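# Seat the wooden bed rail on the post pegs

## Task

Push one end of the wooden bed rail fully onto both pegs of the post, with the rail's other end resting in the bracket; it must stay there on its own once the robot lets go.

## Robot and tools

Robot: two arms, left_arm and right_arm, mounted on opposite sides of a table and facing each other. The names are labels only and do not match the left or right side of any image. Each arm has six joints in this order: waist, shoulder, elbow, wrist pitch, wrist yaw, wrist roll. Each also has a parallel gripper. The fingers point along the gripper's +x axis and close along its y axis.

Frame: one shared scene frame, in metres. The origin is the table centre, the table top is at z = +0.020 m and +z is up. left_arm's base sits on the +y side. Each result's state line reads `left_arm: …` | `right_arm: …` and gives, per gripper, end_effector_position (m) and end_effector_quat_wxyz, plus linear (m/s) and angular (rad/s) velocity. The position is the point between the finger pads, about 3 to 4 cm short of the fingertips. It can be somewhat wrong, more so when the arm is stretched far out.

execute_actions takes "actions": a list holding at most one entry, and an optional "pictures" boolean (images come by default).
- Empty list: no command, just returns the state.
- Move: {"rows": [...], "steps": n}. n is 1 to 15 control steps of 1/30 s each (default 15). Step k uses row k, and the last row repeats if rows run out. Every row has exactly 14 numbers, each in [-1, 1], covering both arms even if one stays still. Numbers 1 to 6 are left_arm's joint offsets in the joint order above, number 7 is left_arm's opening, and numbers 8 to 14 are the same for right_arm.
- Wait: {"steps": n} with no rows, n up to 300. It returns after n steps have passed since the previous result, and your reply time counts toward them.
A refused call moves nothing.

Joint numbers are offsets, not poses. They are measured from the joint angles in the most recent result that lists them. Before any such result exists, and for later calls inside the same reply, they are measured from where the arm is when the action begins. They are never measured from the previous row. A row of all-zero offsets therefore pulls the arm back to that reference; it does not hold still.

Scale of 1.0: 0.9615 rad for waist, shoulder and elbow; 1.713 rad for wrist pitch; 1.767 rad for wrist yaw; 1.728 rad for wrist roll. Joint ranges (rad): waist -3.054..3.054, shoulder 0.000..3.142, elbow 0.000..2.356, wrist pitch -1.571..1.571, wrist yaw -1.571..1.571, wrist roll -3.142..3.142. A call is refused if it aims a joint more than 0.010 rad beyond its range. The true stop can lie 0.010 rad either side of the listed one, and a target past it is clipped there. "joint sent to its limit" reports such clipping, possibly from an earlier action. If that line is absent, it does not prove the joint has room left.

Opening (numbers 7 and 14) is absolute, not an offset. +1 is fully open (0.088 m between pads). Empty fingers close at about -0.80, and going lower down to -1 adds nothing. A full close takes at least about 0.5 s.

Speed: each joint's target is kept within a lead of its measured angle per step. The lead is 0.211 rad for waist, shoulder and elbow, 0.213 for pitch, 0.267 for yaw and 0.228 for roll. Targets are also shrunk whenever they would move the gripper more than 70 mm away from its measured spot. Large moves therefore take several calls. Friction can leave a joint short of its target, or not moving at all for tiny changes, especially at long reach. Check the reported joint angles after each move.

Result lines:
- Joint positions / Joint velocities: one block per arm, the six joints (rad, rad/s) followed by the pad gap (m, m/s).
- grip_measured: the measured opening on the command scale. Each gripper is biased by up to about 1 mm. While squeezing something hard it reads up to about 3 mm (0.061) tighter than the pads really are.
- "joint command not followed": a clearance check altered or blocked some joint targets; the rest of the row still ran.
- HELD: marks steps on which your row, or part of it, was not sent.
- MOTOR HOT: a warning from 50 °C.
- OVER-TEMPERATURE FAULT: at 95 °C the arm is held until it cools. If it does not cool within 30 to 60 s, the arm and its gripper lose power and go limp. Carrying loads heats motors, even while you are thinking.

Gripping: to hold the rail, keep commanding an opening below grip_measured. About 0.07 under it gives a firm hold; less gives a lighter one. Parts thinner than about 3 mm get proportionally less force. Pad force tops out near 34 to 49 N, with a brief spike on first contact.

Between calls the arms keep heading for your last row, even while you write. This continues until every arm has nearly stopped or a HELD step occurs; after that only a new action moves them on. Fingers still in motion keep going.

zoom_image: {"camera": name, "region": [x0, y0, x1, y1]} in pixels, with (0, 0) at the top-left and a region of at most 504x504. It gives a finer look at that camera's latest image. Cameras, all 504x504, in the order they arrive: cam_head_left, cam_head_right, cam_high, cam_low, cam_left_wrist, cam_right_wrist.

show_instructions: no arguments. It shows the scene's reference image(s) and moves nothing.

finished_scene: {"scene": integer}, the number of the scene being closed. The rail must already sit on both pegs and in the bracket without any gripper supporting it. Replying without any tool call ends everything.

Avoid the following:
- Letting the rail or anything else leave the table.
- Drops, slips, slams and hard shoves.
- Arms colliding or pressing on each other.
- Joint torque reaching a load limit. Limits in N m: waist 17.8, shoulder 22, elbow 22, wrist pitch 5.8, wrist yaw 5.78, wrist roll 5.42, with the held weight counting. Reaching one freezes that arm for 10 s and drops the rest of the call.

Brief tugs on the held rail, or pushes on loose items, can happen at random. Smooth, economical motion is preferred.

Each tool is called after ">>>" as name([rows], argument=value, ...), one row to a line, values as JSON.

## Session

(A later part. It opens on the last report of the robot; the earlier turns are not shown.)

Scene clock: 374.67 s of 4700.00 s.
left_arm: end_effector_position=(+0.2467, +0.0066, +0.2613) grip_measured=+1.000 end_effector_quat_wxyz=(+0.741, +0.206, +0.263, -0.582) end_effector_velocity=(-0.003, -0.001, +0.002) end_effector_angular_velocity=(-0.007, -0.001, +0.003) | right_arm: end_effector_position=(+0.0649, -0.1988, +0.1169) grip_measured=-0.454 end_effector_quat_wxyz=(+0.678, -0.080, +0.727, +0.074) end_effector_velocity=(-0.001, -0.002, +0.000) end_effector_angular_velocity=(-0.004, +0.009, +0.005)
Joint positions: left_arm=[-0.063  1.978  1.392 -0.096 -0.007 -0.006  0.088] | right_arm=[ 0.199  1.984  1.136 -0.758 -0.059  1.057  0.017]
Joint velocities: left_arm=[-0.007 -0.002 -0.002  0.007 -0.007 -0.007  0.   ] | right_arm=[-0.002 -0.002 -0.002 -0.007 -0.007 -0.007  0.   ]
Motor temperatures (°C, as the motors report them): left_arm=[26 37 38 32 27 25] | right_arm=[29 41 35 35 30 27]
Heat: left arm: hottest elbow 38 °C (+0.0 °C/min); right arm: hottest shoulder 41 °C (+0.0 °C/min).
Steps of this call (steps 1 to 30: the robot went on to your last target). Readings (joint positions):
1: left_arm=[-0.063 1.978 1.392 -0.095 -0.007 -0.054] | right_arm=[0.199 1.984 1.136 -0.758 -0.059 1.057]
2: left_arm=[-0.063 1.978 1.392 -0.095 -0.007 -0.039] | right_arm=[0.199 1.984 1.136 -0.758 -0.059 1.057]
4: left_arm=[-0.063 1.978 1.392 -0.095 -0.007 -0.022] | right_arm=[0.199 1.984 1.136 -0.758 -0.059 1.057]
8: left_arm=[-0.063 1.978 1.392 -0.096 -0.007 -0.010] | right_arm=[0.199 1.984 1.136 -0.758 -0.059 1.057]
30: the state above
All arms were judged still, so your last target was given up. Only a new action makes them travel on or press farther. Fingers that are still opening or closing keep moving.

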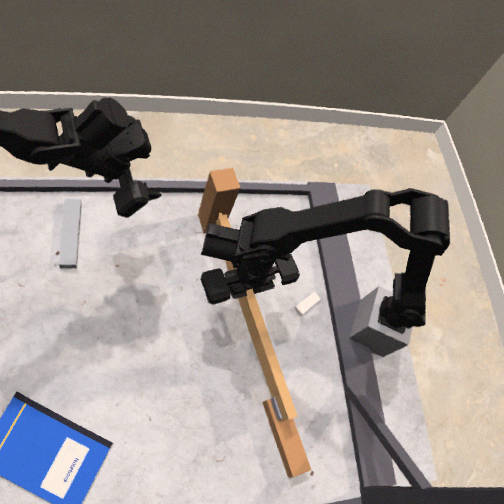

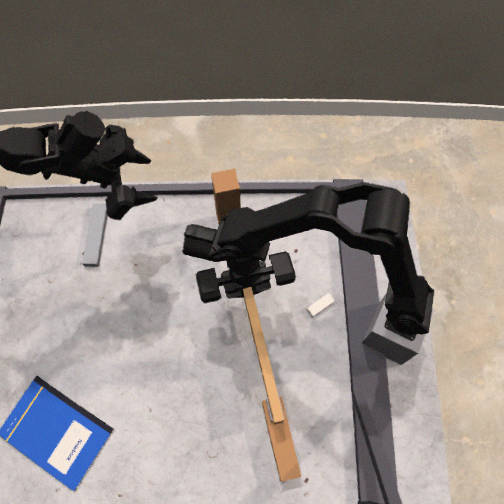

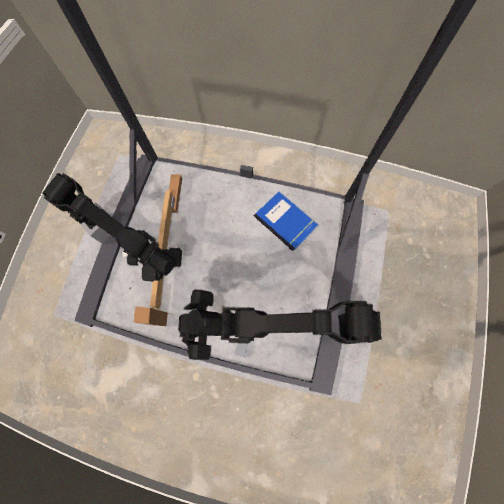

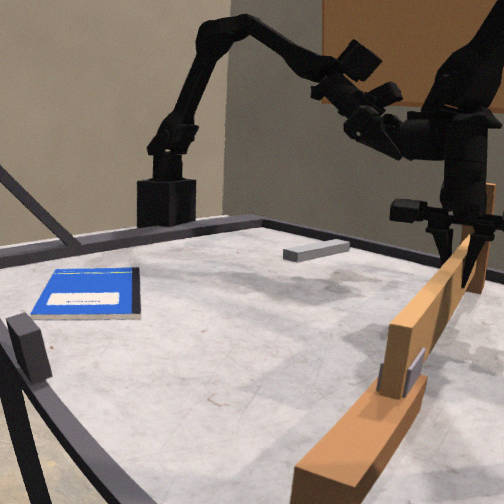

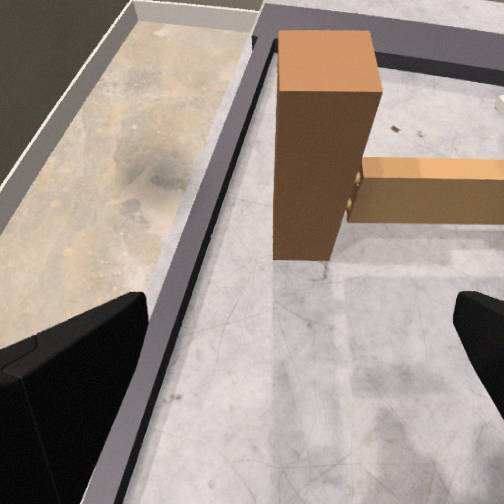

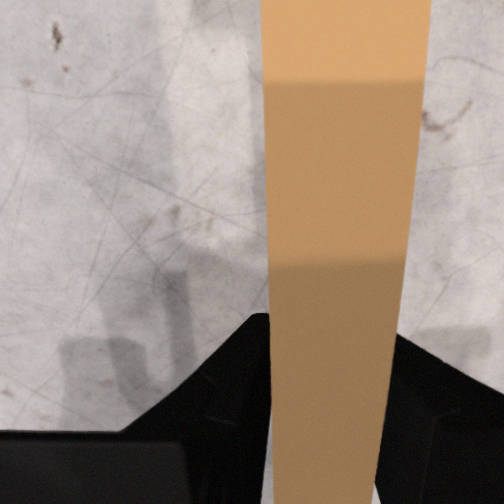

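>>> execute_actions([
  {"rows":[[-0.25,0.1,0,0,0,0,1,0,0,0,0,0,0,-0.6]]},
], pictures=false)

>>> execute_actions([
  {"steps":30},
])

Scene clock: 378.07 s of 4700.00 s.
left_arm: end_effector_position=(+0.1166, -0.0078, +0.2211) grip_measured=+1.000 end_effector_quat_wxyz=(+0.654, +0.263, +0.262, -0.660) end_effector_velocity=(+0.077, +0.003, -0.003) end_effector_angular_velocity=(+0.022, -0.020, +0.166) | right_arm: end_effector_position=(+0.0649, -0.1988, +0.1169) grip_measured=-0.454 end_effector_quat_wxyz=(+0.678, -0.080, +0.727, +0.074) end_effector_velocity=(-0.006, -0.005, +0.001) end_effector_angular_velocity=(-0.015, +0.027, -0.006)
Joint positions: left_arm=[-0.309  2.057  1.392 -0.095 -0.004 -0.006  0.088] | right_arm=[ 0.199  1.984  1.136 -0.758 -0.059  1.058  0.017]
Joint velocities: left_arm=[ 0.134 -0.002 -0.002 -0.022 -0.037 -0.007  0.   ] | right_arm=[ 0.002 -0.007 -0.007 -0.022 -0.022  0.007 -0.   ]
Motor temperatures (°C, as the motors report them): left_arm=[26 38 38 33 27 25] | right_arm=[29 42 34 34 30 27]
Heat: left arm: hottest shoulder 38 °C (+0.0 °C/min); right arm: hottest shoulder 42 °C (+1.0 °C/min).
Steps of this call (steps 1 to 87: nothing new was sent; steps 88 to 102: all 15 steps of this action). Readings (joint positions):
88: left_arm=[-0.072 1.983 1.392 -0.096 -0.015 -0.006] | right_arm=[0.199 1.984 1.136 -0.758 -0.059 1.057]
89: left_arm=[-0.091 1.987 1.392 -0.094 -0.016 -0.006] | right_arm=[0.199 1.984 1.136 -0.758 -0.059 1.057]
91: left_arm=[-0.153 2.001 1.392 -0.094 -0.016 -0.006] | right_arm=[0.199 1.984 1.136 -0.758 -0.059 1.058]
95: left_arm=[-0.288 2.042 1.392 -0.094 -0.005 -0.006] | right_arm=[0.199 1.984 1.136 -0.758 -0.059 1.058]
102: the state above

Scene clock: 379.07 s of 4700.00 s.
left_arm: end_effector_position=(+0.1210, -0.0078, +0.2211) grip_measured=+1.000 end_effector_quat_wxyz=(+0.657, +0.262, +0.263, -0.657) end_effector_velocity=(-0.003, +0.003, -0.000) end_effector_angular_velocity=(+0.007, +0.000, +0.003) | right_arm: end_effector_position=(+0.0649, -0.1988, +0.1169) grip_measured=-0.454 end_effector_quat_wxyz=(+0.678, -0.080, +0.727, +0.074) end_effector_velocity=(-0.001, -0.003, +0.001) end_effector_angular_velocity=(-0.014, +0.012, +0.005)
Joint positions: left_arm=[-0.301  2.057  1.392 -0.095 -0.005 -0.006  0.088] | right_arm=[ 0.199  1.984  1.136 -0.758 -0.059  1.058  0.017]
Joint velocities: left_arm=[-0.007 -0.007 -0.007 -0.007 -0.007 -0.007  0.   ] | right_arm=[-0.002 -0.002  0.002 -0.022 -0.007 -0.007  0.   ]
Motor temperatures (°C, as the motors report them): left_arm=[26 38 38 33 27 25] | right_arm=[29 42 34 34 30 27]
Heat: left arm: hottest shoulder 38 °C (+0.0 °C/min); right arm: hottest shoulder 42 °C (+1.0 °C/min).
Steps of this call (steps 1 to 15: the robot went on to your last target; steps 16 to 30: nothing new was sent). Readings (joint positions):
1: left_arm=[-0.305 2.057 1.392 -0.095 -0.004 -0.006] | right_arm=[0.199 1.984 1.136 -0.758 -0.059 1.058]
2: left_arm=[-0.302 2.057 1.392 -0.095 -0.005 -0.006] | right_arm=[0.199 1.984 1.136 -0.758 -0.059 1.058]
4: left_arm=[-0.301 2.057 1.392 -0.095 -0.005 -0.006] | right_arm=[0.199 1.984 1.136 -0.758 -0.059 1.058]
8: left_arm=[-0.301 2.057 1.392 -0.095 -0.005 -0.006] | right_arm=[0.199 1.984 1.136 -0.758 -0.059 1.058]
30: the state above
All arms were judged still, so your last target was given up. Only a new action makes them travel on or press farther. Fingers that are still opening or closing keep moving.

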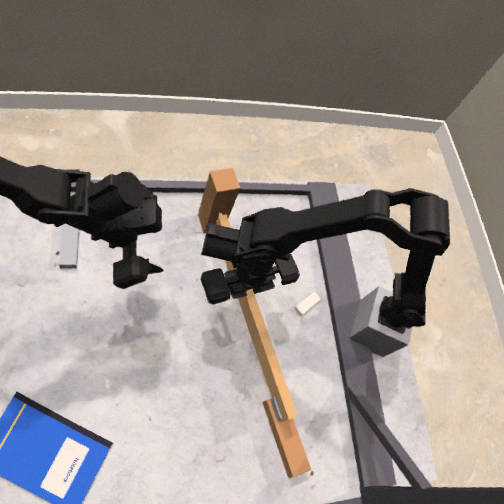

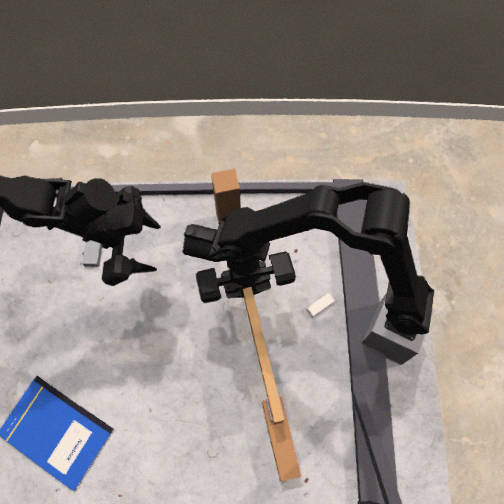

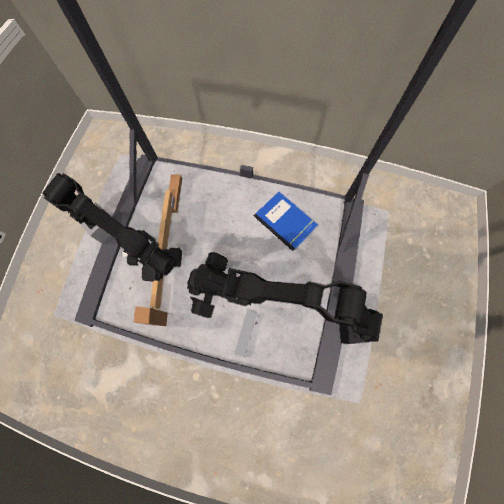

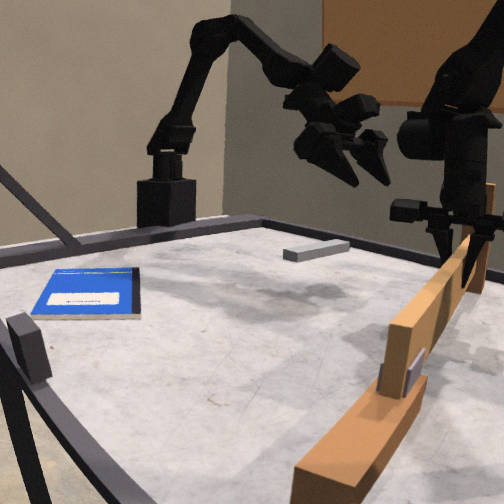

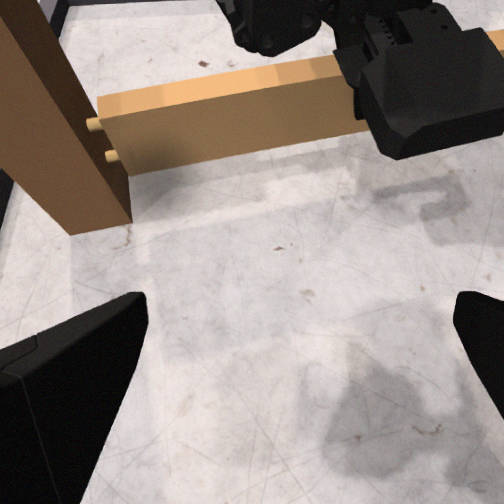

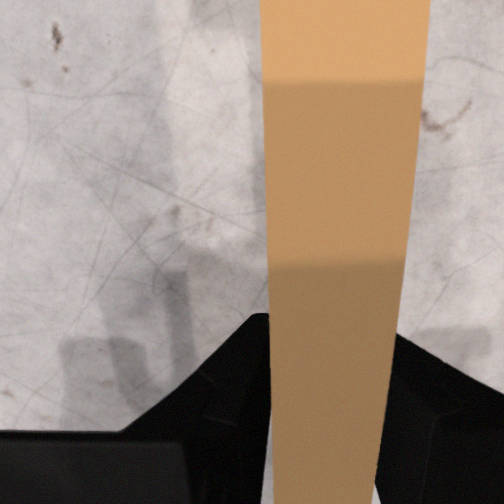

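>>> zoom_image(camera="cam_left_wrist", region=[60, 70, 180, 190])

Region (60, 70, 180, 190) of cam_left_wrist's 504x504 image, scaled by 4.200, with more detail than that image has.

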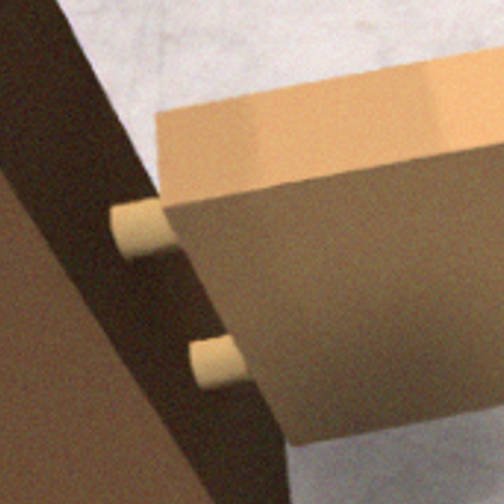

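>>> execute_actions([
  {"rows":[[0,0,0,0,0,0,1,0.05,0,0.02,0.015,0.025,0.03,-0.6]]},
], pictures=false)

>>> execute_actions([
  {"steps":20},
])

>>> zoom_image(camera="cam_left_wrist", region=[60, 70, 180, 190])

Scene clock: 384.87 s of 4700.00 s.
left_arm: end_effector_position=(+0.1210, -0.0078, +0.2211) grip_measured=+1.000 end_effector_quat_wxyz=(+0.657, +0.262, +0.263, -0.657) end_effector_velocity=(-0.000, -0.001, +0.004) end_effector_angular_velocity=(-0.012, +0.000, +0.008) | right_arm: end_effector_position=(+0.0631, -0.1977, +0.1166) grip_measured=-0.454 end_effector_quat_wxyz=(+0.697, -0.081, +0.710, +0.063) end_effector_velocity=(-0.001, -0.005, +0.000) end_effector_angular_velocity=(-0.023, -0.002, -0.005)
Joint positions: left_arm=[-0.301  2.057  1.392 -0.095 -0.005 -0.006  0.088] | right_arm=[ 0.229  1.984  1.136 -0.754 -0.008  1.102  0.017]
Joint velocities: left_arm=[-0.002 -0.007 -0.002  0.007 -0.007 -0.007  0.   ] | right_arm=[ 0.002 -0.002 -0.002 -0.022  0.007  0.007 -0.   ]
Motor temperatures (°C, as the motors report them): left_arm=[26 38 38 33 27 25] | right_arm=[29 42 34 33 29 27]
Heat: left arm: hottest shoulder 38 °C (+0.0 °C/min); right arm: hottest shoulder 42 °C (+1.0 °C/min).
Steps of this call (steps 1 to 90: nothing new was sent; then 2.30 s passed at rest; steps 91 to 105: all 15 steps of this action). Readings (joint positions):
91: left_arm=[-0.301 2.057 1.392 -0.095 -0.005 -0.006] | right_arm=[0.204 1.984 1.136 -0.756 -0.051 1.070]
92: left_arm=[-0.301 2.057 1.392 -0.095 -0.005 -0.006] | right_arm=[0.214 1.984 1.136 -0.755 -0.035 1.081]
94: left_arm=[-0.301 2.057 1.392 -0.095 -0.005 -0.006] | right_arm=[0.225 1.984 1.136 -0.755 -0.016 1.093]
98: left_arm=[-0.301 2.057 1.392 -0.095 -0.005 -0.006] | right_arm=[0.228 1.984 1.136 -0.755 -0.011 1.099]
105: the state above

Scene clock: 385.53 s of 4700.00 s.
left_arm: end_effector_position=(+0.1210, -0.0078, +0.2211) grip_measured=+1.000 end_effector_quat_wxyz=(+0.657, +0.262, +0.263, -0.657) end_effector_velocity=(+0.002, +0.004, -0.003) end_effector_angular_velocity=(+0.022, -0.010, +0.019) | right_arm: end_effector_position=(+0.0631, -0.1977, +0.1166) grip_measured=-0.454 end_effector_quat_wxyz=(+0.697, -0.082, +0.710, +0.063) end_effector_velocity=(+0.000, +0.003, +0.001) end_effector_angular_velocity=(+0.014, +0.004, +0.019)
Joint positions: left_arm=[-0.301  2.057  1.392 -0.095 -0.005 -0.006  0.088] | right_arm=[ 0.229  1.984  1.136 -0.754 -0.008  1.102  0.017]
Joint velocities: left_arm=[-0.002 -0.002 -0.002 -0.022 -0.022 -0.007  0.   ] | right_arm=[-0.002 -0.002  0.002  0.007 -0.007 -0.022 -0.   ]
Motor temperatures (°C, as the motors report them): left_arm=[26 39 38 33 27 25] | right_arm=[29 42 34 33 29 27]
Heat: left arm: hottest shoulder 39 °C (+1.0 °C/min); right arm: hottest shoulder 42 °C (+1.0 °C/min).
Steps of this call (steps 1 to 15: the robot went on to your last target; steps 16 to 20: nothing new was sent). Readings (joint positions):
1: left_arm=[-0.301 2.057 1.392 -0.095 -0.005 -0.006] | right_arm=[0.229 1.984 1.136 -0.754 -0.008 1.102]
2: left_arm=[-0.301 2.057 1.392 -0.095 -0.005 -0.006] | right_arm=[0.229 1.984 1.136 -0.754 -0.008 1.102]
4: left_arm=[-0.301 2.057 1.392 -0.095 -0.005 -0.006] | right_arm=[0.229 1.984 1.136 -0.754 -0.008 1.102]
8: left_arm=[-0.301 2.057 1.392 -0.095 -0.005 -0.006] | right_arm=[0.229 1.984 1.136 -0.754 -0.008 1.102]
20: the state above
All arms were judged still, so your last target was given up. Only a new action makes them travel on or press farther. Fingers that are still opening or closing keep moving.

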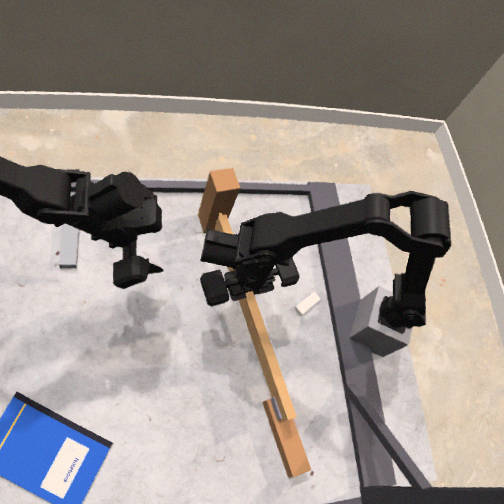

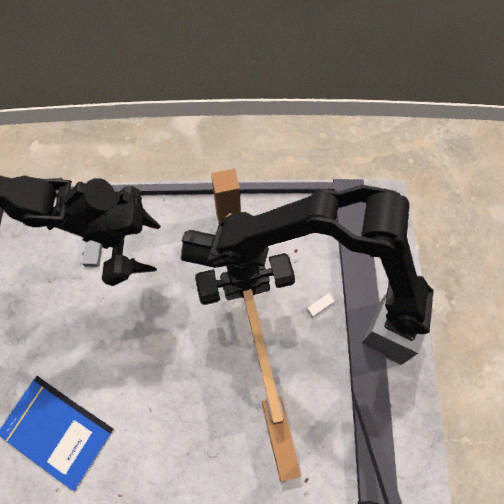

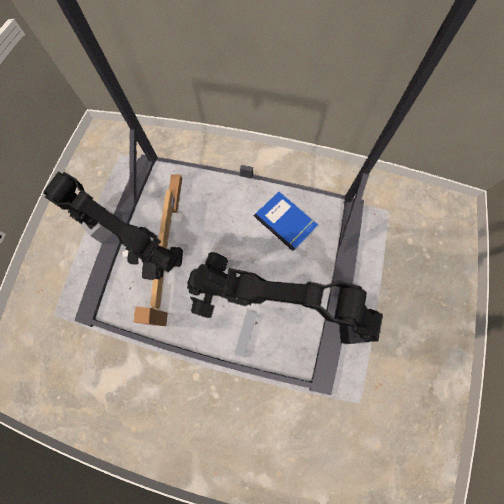

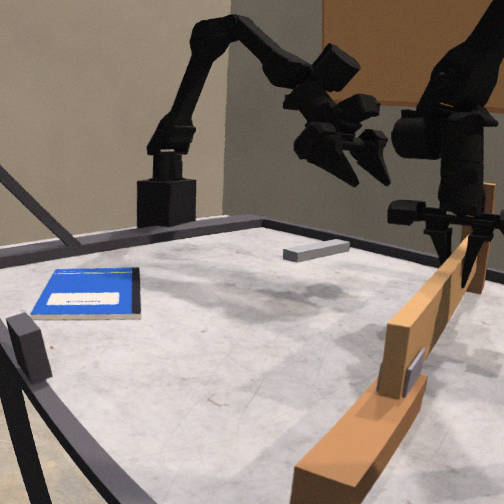

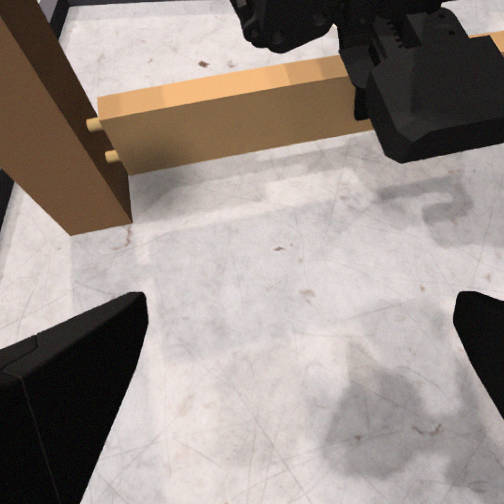

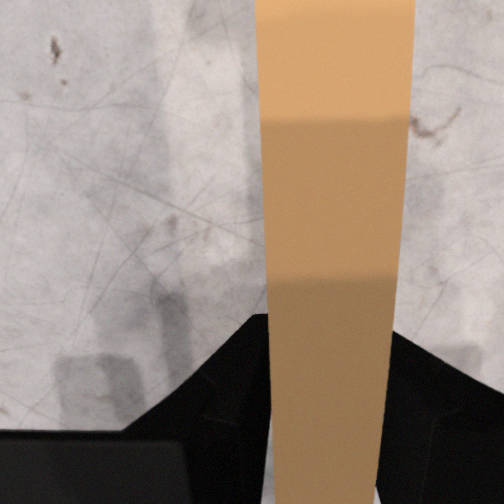

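Region (60, 70, 180, 190) of cam_left_wrist's 504x504 image, scaled by 4.200, with more detail than that image has.

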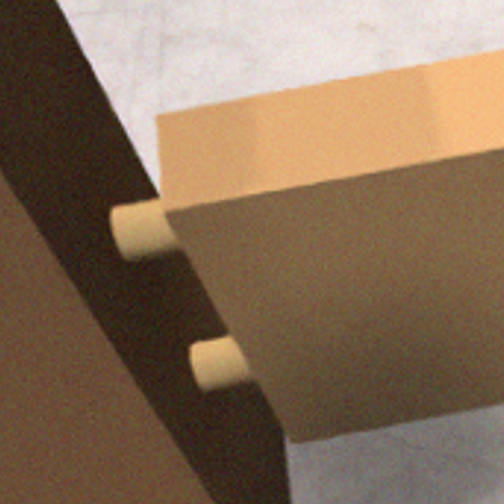

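>>> execute_actions([
  {"rows":[[0,0,0,0,0,0,1,0.07,0,0,0,0,0.04,-0.6]]},
], pictures=false)

>>> execute_actions([
  {"steps":20},
])

>>> zoom_image(camera="cam_left_wrist", region=[60, 70, 180, 190])

Scene clock: 388.70 s of 4700.00 s.
left_arm: end_effector_position=(+0.1210, -0.0078, +0.2211) grip_measured=+1.000 end_effector_quat_wxyz=(+0.657, +0.262, +0.263, -0.657) end_effector_velocity=(-0.000, +0.002, -0.001) end_effector_angular_velocity=(+0.007, +0.000, +0.008) | right_arm: end_effector_position=(+0.0555, -0.1957, +0.1166) grip_measured=-0.454 end_effector_quat_wxyz=(+0.708, -0.083, +0.699, +0.057) end_effector_velocity=(-0.001, -0.002, +0.000) end_effector_angular_velocity=(-0.002, +0.023, -0.015)
Joint positions: left_arm=[-0.301  2.057  1.392 -0.095 -0.005 -0.006  0.088] | right_arm=[ 0.268  1.984  1.136 -0.754  0.025  1.148  0.017]
Joint velocities: left_arm=[-0.002 -0.002 -0.002 -0.007 -0.007 -0.007  0.   ] | right_arm=[-0.007 -0.002 -0.002 -0.007 -0.022  0.007 -0.   ]
Motor temperatures (°C, as the motors report them): left_arm=[26 39 38 33 27 25] | right_arm=[29 42 35 34 29 27]
Heat: left arm: hottest shoulder 39 °C (+1.0 °C/min); right arm: hottest shoulder 42 °C (+1.0 °C/min).
Steps of this call (steps 1 to 80: nothing new was sent; steps 81 to 95: all 15 steps of this action). Readings (joint positions):
81: left_arm=[-0.301 2.057 1.392 -0.095 -0.005 -0.006] | right_arm=[0.234 1.984 1.136 -0.755 -0.000 1.116]
82: left_arm=[-0.301 2.057 1.392 -0.095 -0.005 -0.006] | right_arm=[0.243 1.984 1.136 -0.757 0.014 1.127]
84: left_arm=[-0.301 2.057 1.392 -0.095 -0.005 -0.006] | right_arm=[0.260 1.984 1.136 -0.754 0.012 1.138]
88: left_arm=[-0.301 2.057 1.392 -0.095 -0.005 -0.006] | right_arm=[0.268 1.984 1.136 -0.754 0.025 1.146]
95: the state above

Scene clock: 389.37 s of 4700.00 s.
left_arm: end_effector_position=(+0.1210, -0.0078, +0.2211) grip_measured=+1.000 end_effector_quat_wxyz=(+0.657, +0.262, +0.263, -0.657) end_effector_velocity=(-0.000, +0.002, -0.001) end_effector_angular_velocity=(+0.007, +0.011, +0.018) | right_arm: end_effector_position=(+0.0555, -0.1957, +0.1166) grip_measured=-0.454 end_effector_quat_wxyz=(+0.708, -0.083, +0.699, +0.057) end_effector_velocity=(-0.001, -0.005, +0.000) end_effector_angular_velocity=(-0.020, +0.013, +0.019)
Joint positions: left_arm=[-0.301  2.057  1.392 -0.095 -0.005 -0.006  0.088] | right_arm=[ 0.268  1.984  1.136 -0.754  0.025  1.148  0.017]
Joint velocities: left_arm=[-0.002 -0.002 -0.002 -0.007 -0.007 -0.022  0.   ] | right_arm=[-0.002 -0.002 -0.002 -0.022 -0.007 -0.022 -0.   ]
Motor temperatures (°C, as the motors report them): left_arm=[26 40 38 33 27 25] | right_arm=[29 42 34 34 29 27]
Heat: left arm: hottest shoulder 40 °C (+2.0 °C/min); right arm: hottest shoulder 42 °C (+1.0 °C/min).
Steps of this call (steps 1 to 15: the robot went on to your last target; steps 16 to 20: nothing new was sent). Readings (joint positions):
1: left_arm=[-0.301 2.057 1.392 -0.095 -0.005 -0.006] | right_arm=[0.268 1.984 1.136 -0.754 0.025 1.148]
2: left_arm=[-0.301 2.057 1.392 -0.095 -0.005 -0.006] | right_arm=[0.268 1.984 1.136 -0.754 0.025 1.148]
4: left_arm=[-0.301 2.057 1.392 -0.095 -0.005 -0.006] | right_arm=[0.268 1.984 1.136 -0.754 0.025 1.148]
8: left_arm=[-0.301 2.057 1.392 -0.095 -0.005 -0.006] | right_arm=[0.268 1.984 1.136 -0.754 0.025 1.148]
20: the state above
All arms were judged still, so your last target was given up. Only a new action makes them travel on or press farther. Fingers that are still opening or closing keep moving.

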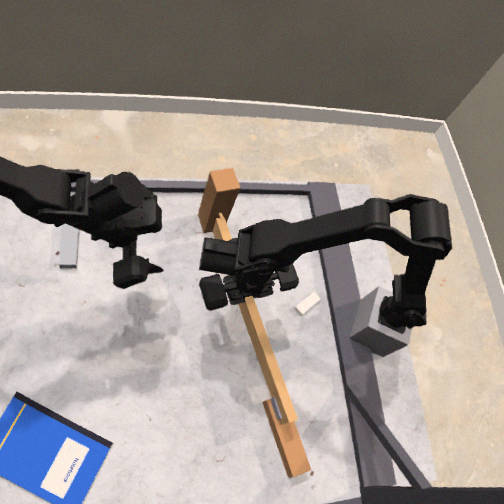

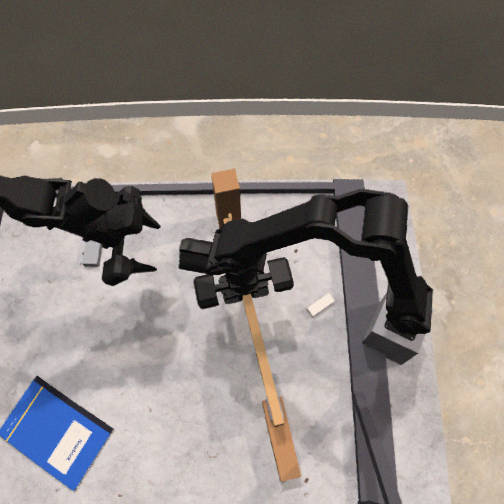

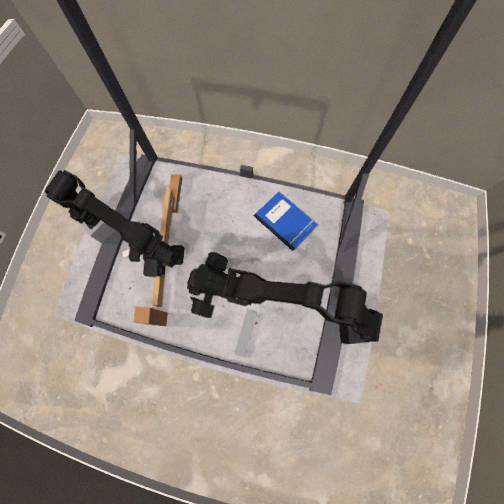

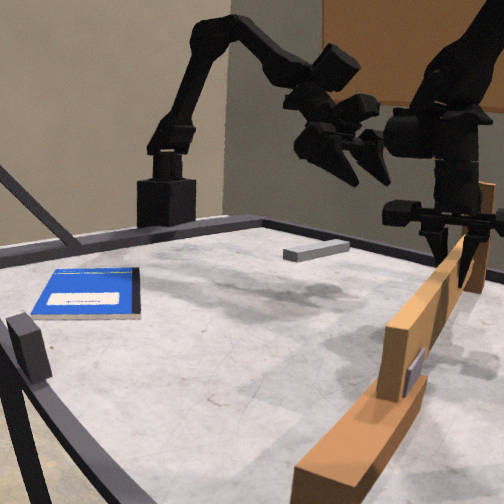

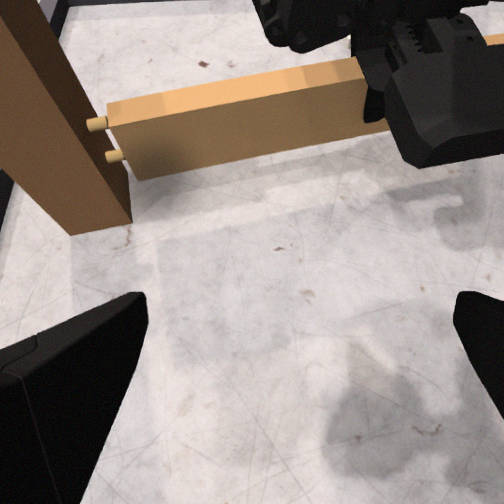

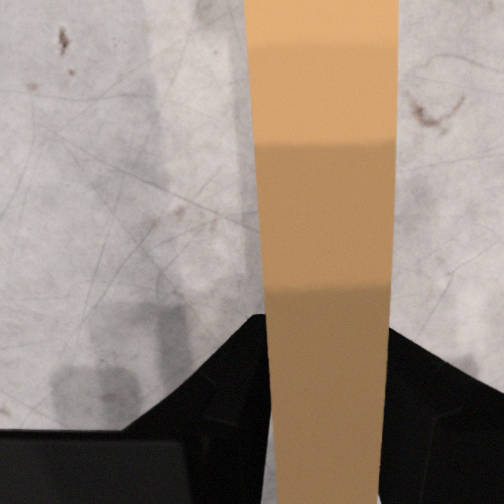

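Region (60, 70, 180, 190) of cam_left_wrist's 504x504 image, scaled by 4.200, with more detail than that image has.

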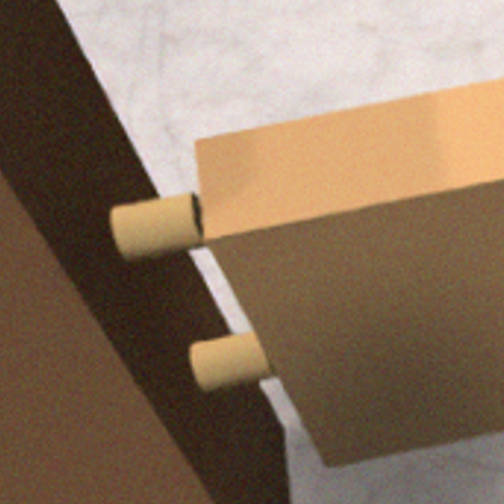

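>>> execute_actions([
  {"rows":[[0.13,0.15,0,0.2,0,0,1,0.06,0,0,0,-0.01,0.035,-0.6]]},
], pictures=false)

>>> execute_actions([
  {"steps":30},
])

Scene clock: 394.07 s of 4700.00 s.
left_arm: end_effector_position=(+0.1929, -0.0467, +0.2146) grip_measured=+1.000 end_effector_quat_wxyz=(+0.723, +0.176, +0.201, -0.637) end_effector_velocity=(-0.039, -0.006, +0.000) end_effector_angular_velocity=(+0.001, +0.015, -0.053) | right_arm: end_effector_position=(+0.0544, -0.1954, +0.1168) grip_measured=-0.454 end_effector_quat_wxyz=(+0.718, -0.081, +0.689, +0.049) end_effector_velocity=(-0.001, -0.005, +0.000) end_effector_angular_velocity=(-0.020, +0.012, +0.005)
Joint positions: left_arm=[-0.176  2.183  1.398  0.244 -0.007 -0.006  0.088] | right_arm=[ 0.284  1.984  1.136 -0.754  0.053  1.178  0.017]
Joint velocities: left_arm=[-0.071  0.002  0.007 -0.007 -0.007 -0.022  0.   ] | right_arm=[-0.002 -0.002 -0.002 -0.022 -0.007 -0.007  0.   ]
Motor temperatures (°C, as the motors report them): left_arm=[26 41 38 34 27 25] | right_arm=[29 42 34 33 29 27]
Heat: left arm: hottest shoulder 41 °C (+3.0 °C/min); right arm: hottest shoulder 42 °C (+1.0 °C/min).
Steps of this call (steps 1 to 90: nothing new was sent; then 1.20 s passed at rest; steps 91 to 105: all 15 steps of this action). Readings (joint positions):
91: left_arm=[-0.294 2.073 1.392 -0.054 0.001 -0.006] | right_arm=[0.271 1.984 1.136 -0.754 0.029 1.157]
92: left_arm=[-0.279 2.093 1.395 0.020 0.002 -0.006] | right_arm=[0.276 1.984 1.136 -0.754 0.038 1.164]
94: left_arm=[-0.232 2.135 1.398 0.133 0.001 -0.006] | right_arm=[0.282 1.984 1.136 -0.754 0.049 1.172]
98: left_arm=[-0.163 2.181 1.398 0.214 -0.007 -0.006] | right_arm=[0.284 1.984 1.136 -0.754 0.052 1.177]
105: the state above

Scene clock: 395.07 s of 4700.00 s.
left_arm: end_effector_position=(+0.1917, -0.0471, +0.2148) grip_measured=+1.000 end_effector_quat_wxyz=(+0.723, +0.176, +0.200, -0.638) end_effector_velocity=(-0.003, +0.001, +0.002) end_effector_angular_velocity=(+0.001, +0.010, -0.005) | right_arm: end_effector_position=(+0.0545, -0.1954, +0.1168) grip_measured=-0.454 end_effector_quat_wxyz=(+0.719, -0.081, +0.689, +0.049) end_effector_velocity=(-0.004, -0.005, -0.000) end_effector_angular_velocity=(-0.007, +0.024, -0.010)
Joint positions: left_arm=[-0.178  2.184  1.398  0.247 -0.007 -0.006  0.088] | right_arm=[ 0.284  1.984  1.136 -0.754  0.053  1.179  0.017]
Joint velocities: left_arm=[-0.002 -0.007 -0.002 -0.007  0.007 -0.007  0.   ] | right_arm=[-0.002 -0.007 -0.012 -0.007 -0.022  0.007  0.   ]
Motor temperatures (°C, as the motors report them): left_arm=[26 41 38 34 27 25] | right_arm=[29 42 34 33 29 27]
Heat: left arm: hottest shoulder 41 °C (+3.0 °C/min); right arm: hottest shoulder 42 °C (+1.0 °C/min).
Steps of this call (steps 1 to 15: the robot went on to your last target; steps 16 to 30: nothing new was sent). Readings (joint positions):
1: left_arm=[-0.177 2.183 1.398 0.244 -0.007 -0.006] | right_arm=[0.284 1.984 1.136 -0.754 0.053 1.178]
2: left_arm=[-0.178 2.184 1.398 0.244 -0.007 -0.006] | right_arm=[0.284 1.984 1.136 -0.754 0.053 1.178]
4: left_arm=[-0.178 2.184 1.398 0.245 -0.007 -0.006] | right_arm=[0.284 1.984 1.136 -0.754 0.053 1.178]
8: left_arm=[-0.178 2.184 1.398 0.247 -0.007 -0.006] | right_arm=[0.284 1.984 1.136 -0.754 0.053 1.178]
30: the state above
All arms were judged still, so your last target was given up. Only a new action makes them travel on or press farther. Fingers that are still opening or closing keep moving.

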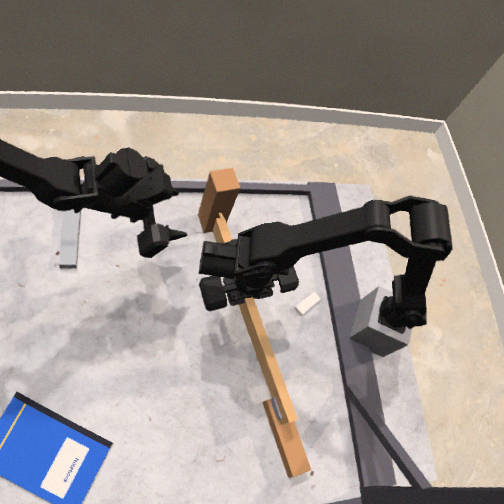

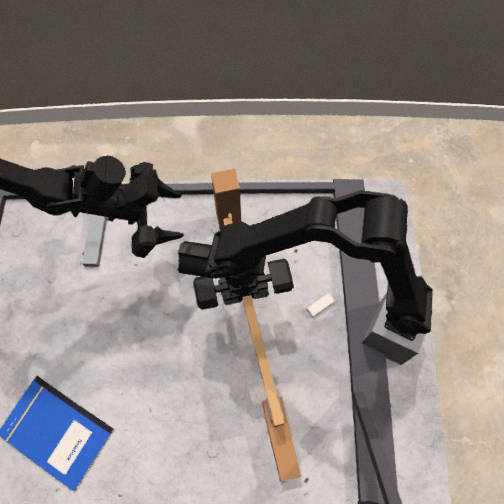

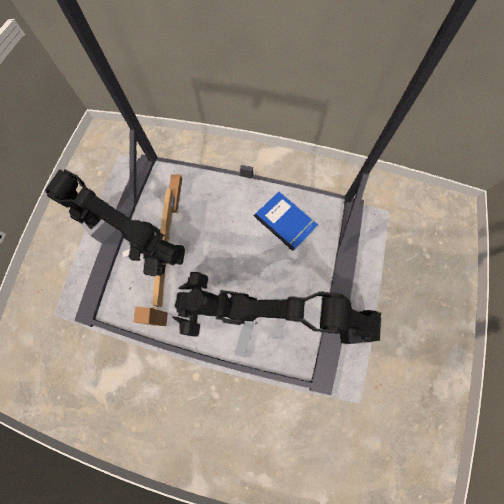

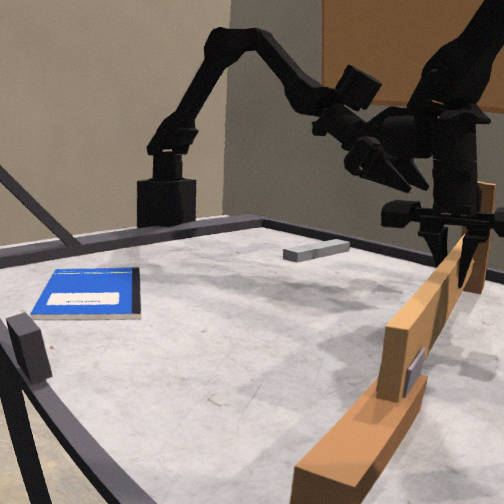

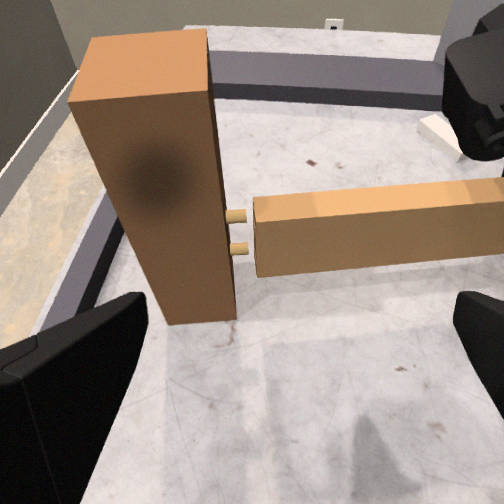

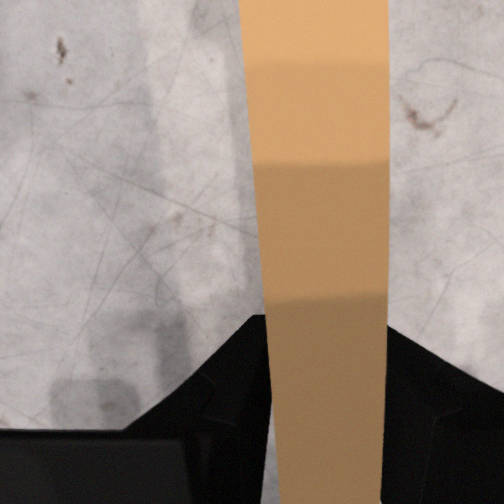

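>>> zoom_image(camera="cam_left_wrist", region=[200, 180, 300, 290])

Region (200, 180, 300, 290) of cam_left_wrist's 504x504 image, scaled by 4.582, with more detail than that image has; it fills the left 458 columns of this view, and the rest is white.

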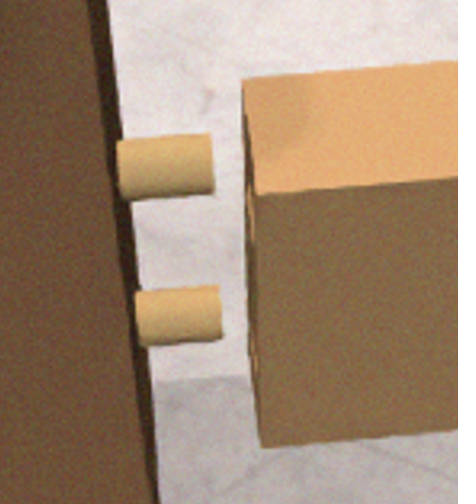

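>>> execute_actions([
  {"rows":[[0,0,0,0,0,0,1,0,-0.035,0.035,-0.03,0,0,-0.6]]},
], pictures=false)

>>> execute_actions([
  {"steps":20},
])

>>> zoom_image(camera="cam_left_wrist", region=[200, 180, 300, 290])

Scene clock: 402.57 s of 4700.00 s.
left_arm: end_effector_position=(+0.1917, -0.0471, +0.2148) grip_measured=+1.000 end_effector_quat_wxyz=(+0.723, +0.176, +0.200, -0.638) end_effector_velocity=(-0.004, +0.004, -0.008) end_effector_angular_velocity=(+0.033, -0.006, -0.005) | right_arm: end_effector_position=(+0.0553, -0.1983, +0.1223) grip_measured=-0.454 end_effector_quat_wxyz=(+0.716, -0.089, +0.691, +0.044) end_effector_velocity=(-0.001, -0.003, +0.003) end_effector_angular_velocity=(-0.011, +0.010, +0.005)
Joint positions: left_arm=[-0.178  2.184  1.398  0.247 -0.007 -0.006  0.088] | right_arm=[ 0.28   1.977  1.152 -0.795  0.053  1.171  0.017]
Joint velocities: left_arm=[-0.007  0.002 -0.007 -0.022 -0.007  0.007  0.   ] | right_arm=[-0.002 -0.007  0.002 -0.022 -0.007 -0.007 -0.   ]
Motor temperatures (°C, as the motors report them): left_arm=[26 41 38 34 27 25] | right_arm=[30 42 34 32 30 27]
Heat: left arm: hottest shoulder 41 °C (+3.0 °C/min); right arm: hottest shoulder 42 °C (+2.0 °C/min).
Steps of this call (steps 1 to 90: nothing new was sent; then 4.00 s passed at rest; steps 91 to 105: all 15 steps of this action). Readings (joint positions):
91: left_arm=[-0.178 2.184 1.398 0.247 -0.007 -0.006] | right_arm=[0.283 1.983 1.139 -0.765 0.055 1.178]
92: left_arm=[-0.178 2.184 1.398 0.247 -0.007 -0.006] | right_arm=[0.280 1.983 1.142 -0.777 0.055 1.177]
94: left_arm=[-0.178 2.184 1.398 0.247 -0.007 -0.006] | right_arm=[0.280 1.980 1.147 -0.786 0.053 1.173]
98: left_arm=[-0.178 2.184 1.398 0.247 -0.007 -0.006] | right_arm=[0.280 1.977 1.151 -0.794 0.053 1.172]
105: the state above

Scene clock: 403.23 s of 4700.00 s.
left_arm: end_effector_position=(+0.1917, -0.0471, +0.2148) grip_measured=+1.000 end_effector_quat_wxyz=(+0.723, +0.176, +0.200, -0.638) end_effector_velocity=(-0.000, -0.002, +0.004) end_effector_angular_velocity=(-0.012, +0.001, +0.008) | right_arm: end_effector_position=(+0.0553, -0.1983, +0.1223) grip_measured=-0.454 end_effector_quat_wxyz=(+0.716, -0.089, +0.691, +0.044) end_effector_velocity=(-0.001, -0.002, +0.000) end_effector_angular_velocity=(-0.007, +0.010, +0.019)
Joint positions: left_arm=[-0.178  2.184  1.398  0.247 -0.007 -0.006  0.088] | right_arm=[ 0.28   1.977  1.152 -0.795  0.053  1.171  0.017]
Joint velocities: left_arm=[-0.002 -0.002  0.002  0.007 -0.007 -0.007  0.   ] | right_arm=[-0.002 -0.002 -0.002 -0.007 -0.007 -0.022 -0.   ]
Motor temperatures (°C, as the motors report them): left_arm=[26 42 38 35 27 25] | right_arm=[29 42 34 32 30 27]
Heat: left arm: hottest shoulder 42 °C (+4.1 °C/min); right arm: hottest shoulder 42 °C (+2.0 °C/min).
Steps of this call (steps 1 to 15: the robot went on to your last target; steps 16 to 20: nothing new was sent). Readings (joint positions):
1: left_arm=[-0.178 2.184 1.398 0.247 -0.007 -0.006] | right_arm=[0.280 1.977 1.152 -0.795 0.053 1.171]
2: left_arm=[-0.178 2.184 1.398 0.247 -0.007 -0.006] | right_arm=[0.280 1.977 1.152 -0.795 0.053 1.171]
4: left_arm=[-0.178 2.184 1.398 0.247 -0.007 -0.006] | right_arm=[0.280 1.977 1.152 -0.795 0.053 1.171]
8: left_arm=[-0.178 2.184 1.398 0.247 -0.007 -0.006] | right_arm=[0.280 1.977 1.152 -0.795 0.053 1.171]
20: the state above
All arms were judged still, so your last target was given up. Only a new action makes them travel on or press farther. Fingers that are still opening or closing keep moving.

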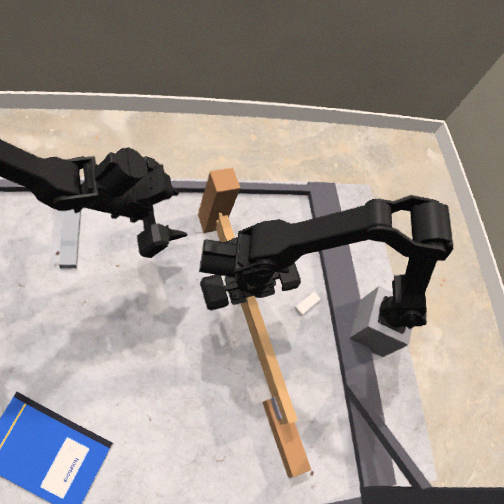

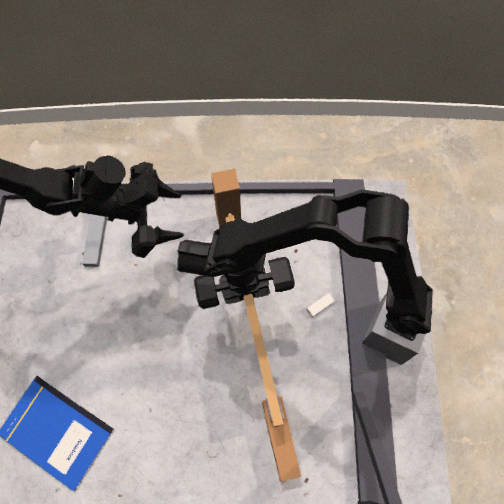

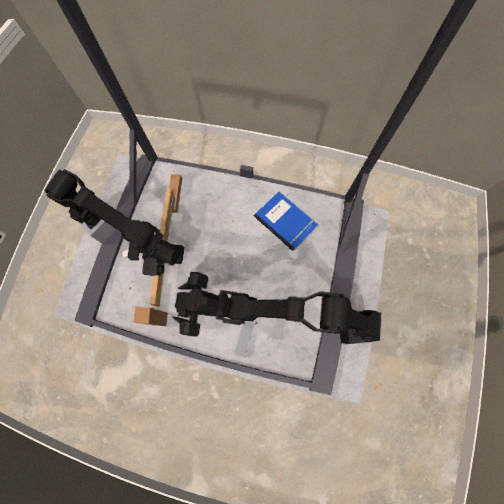

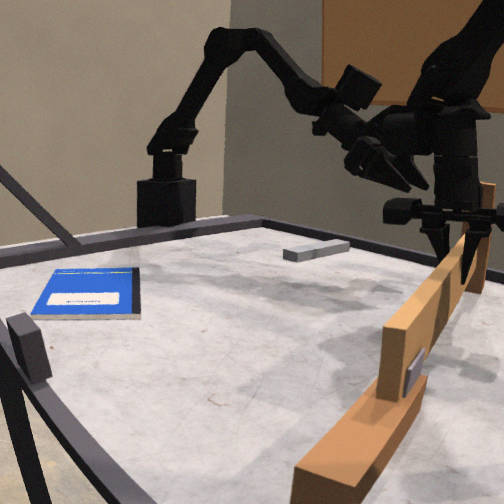

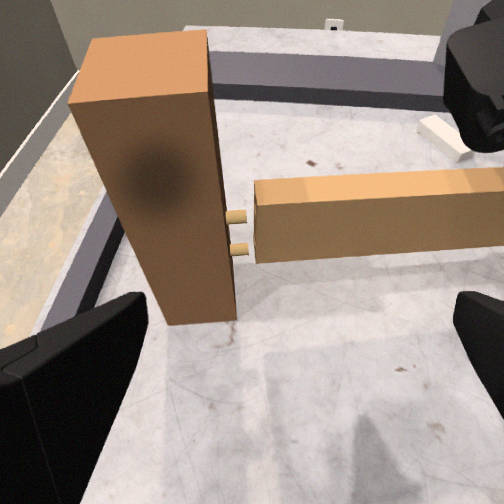

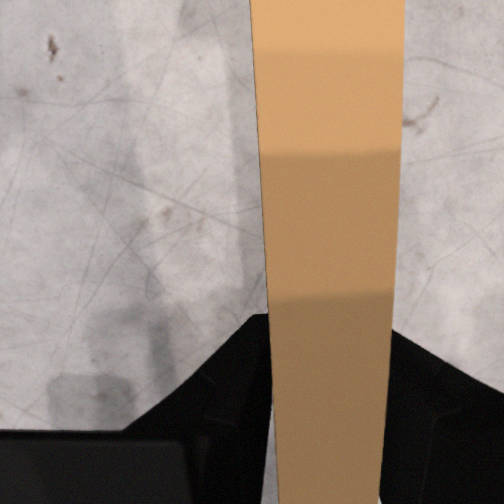

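Region (200, 180, 300, 290) of cam_left_wrist's 504x504 image, scaled by 4.582, with more detail than that image has; it fills the left 458 columns of this view, and the rest is white.

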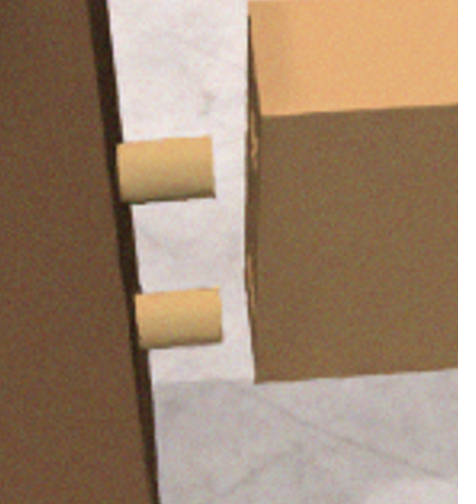

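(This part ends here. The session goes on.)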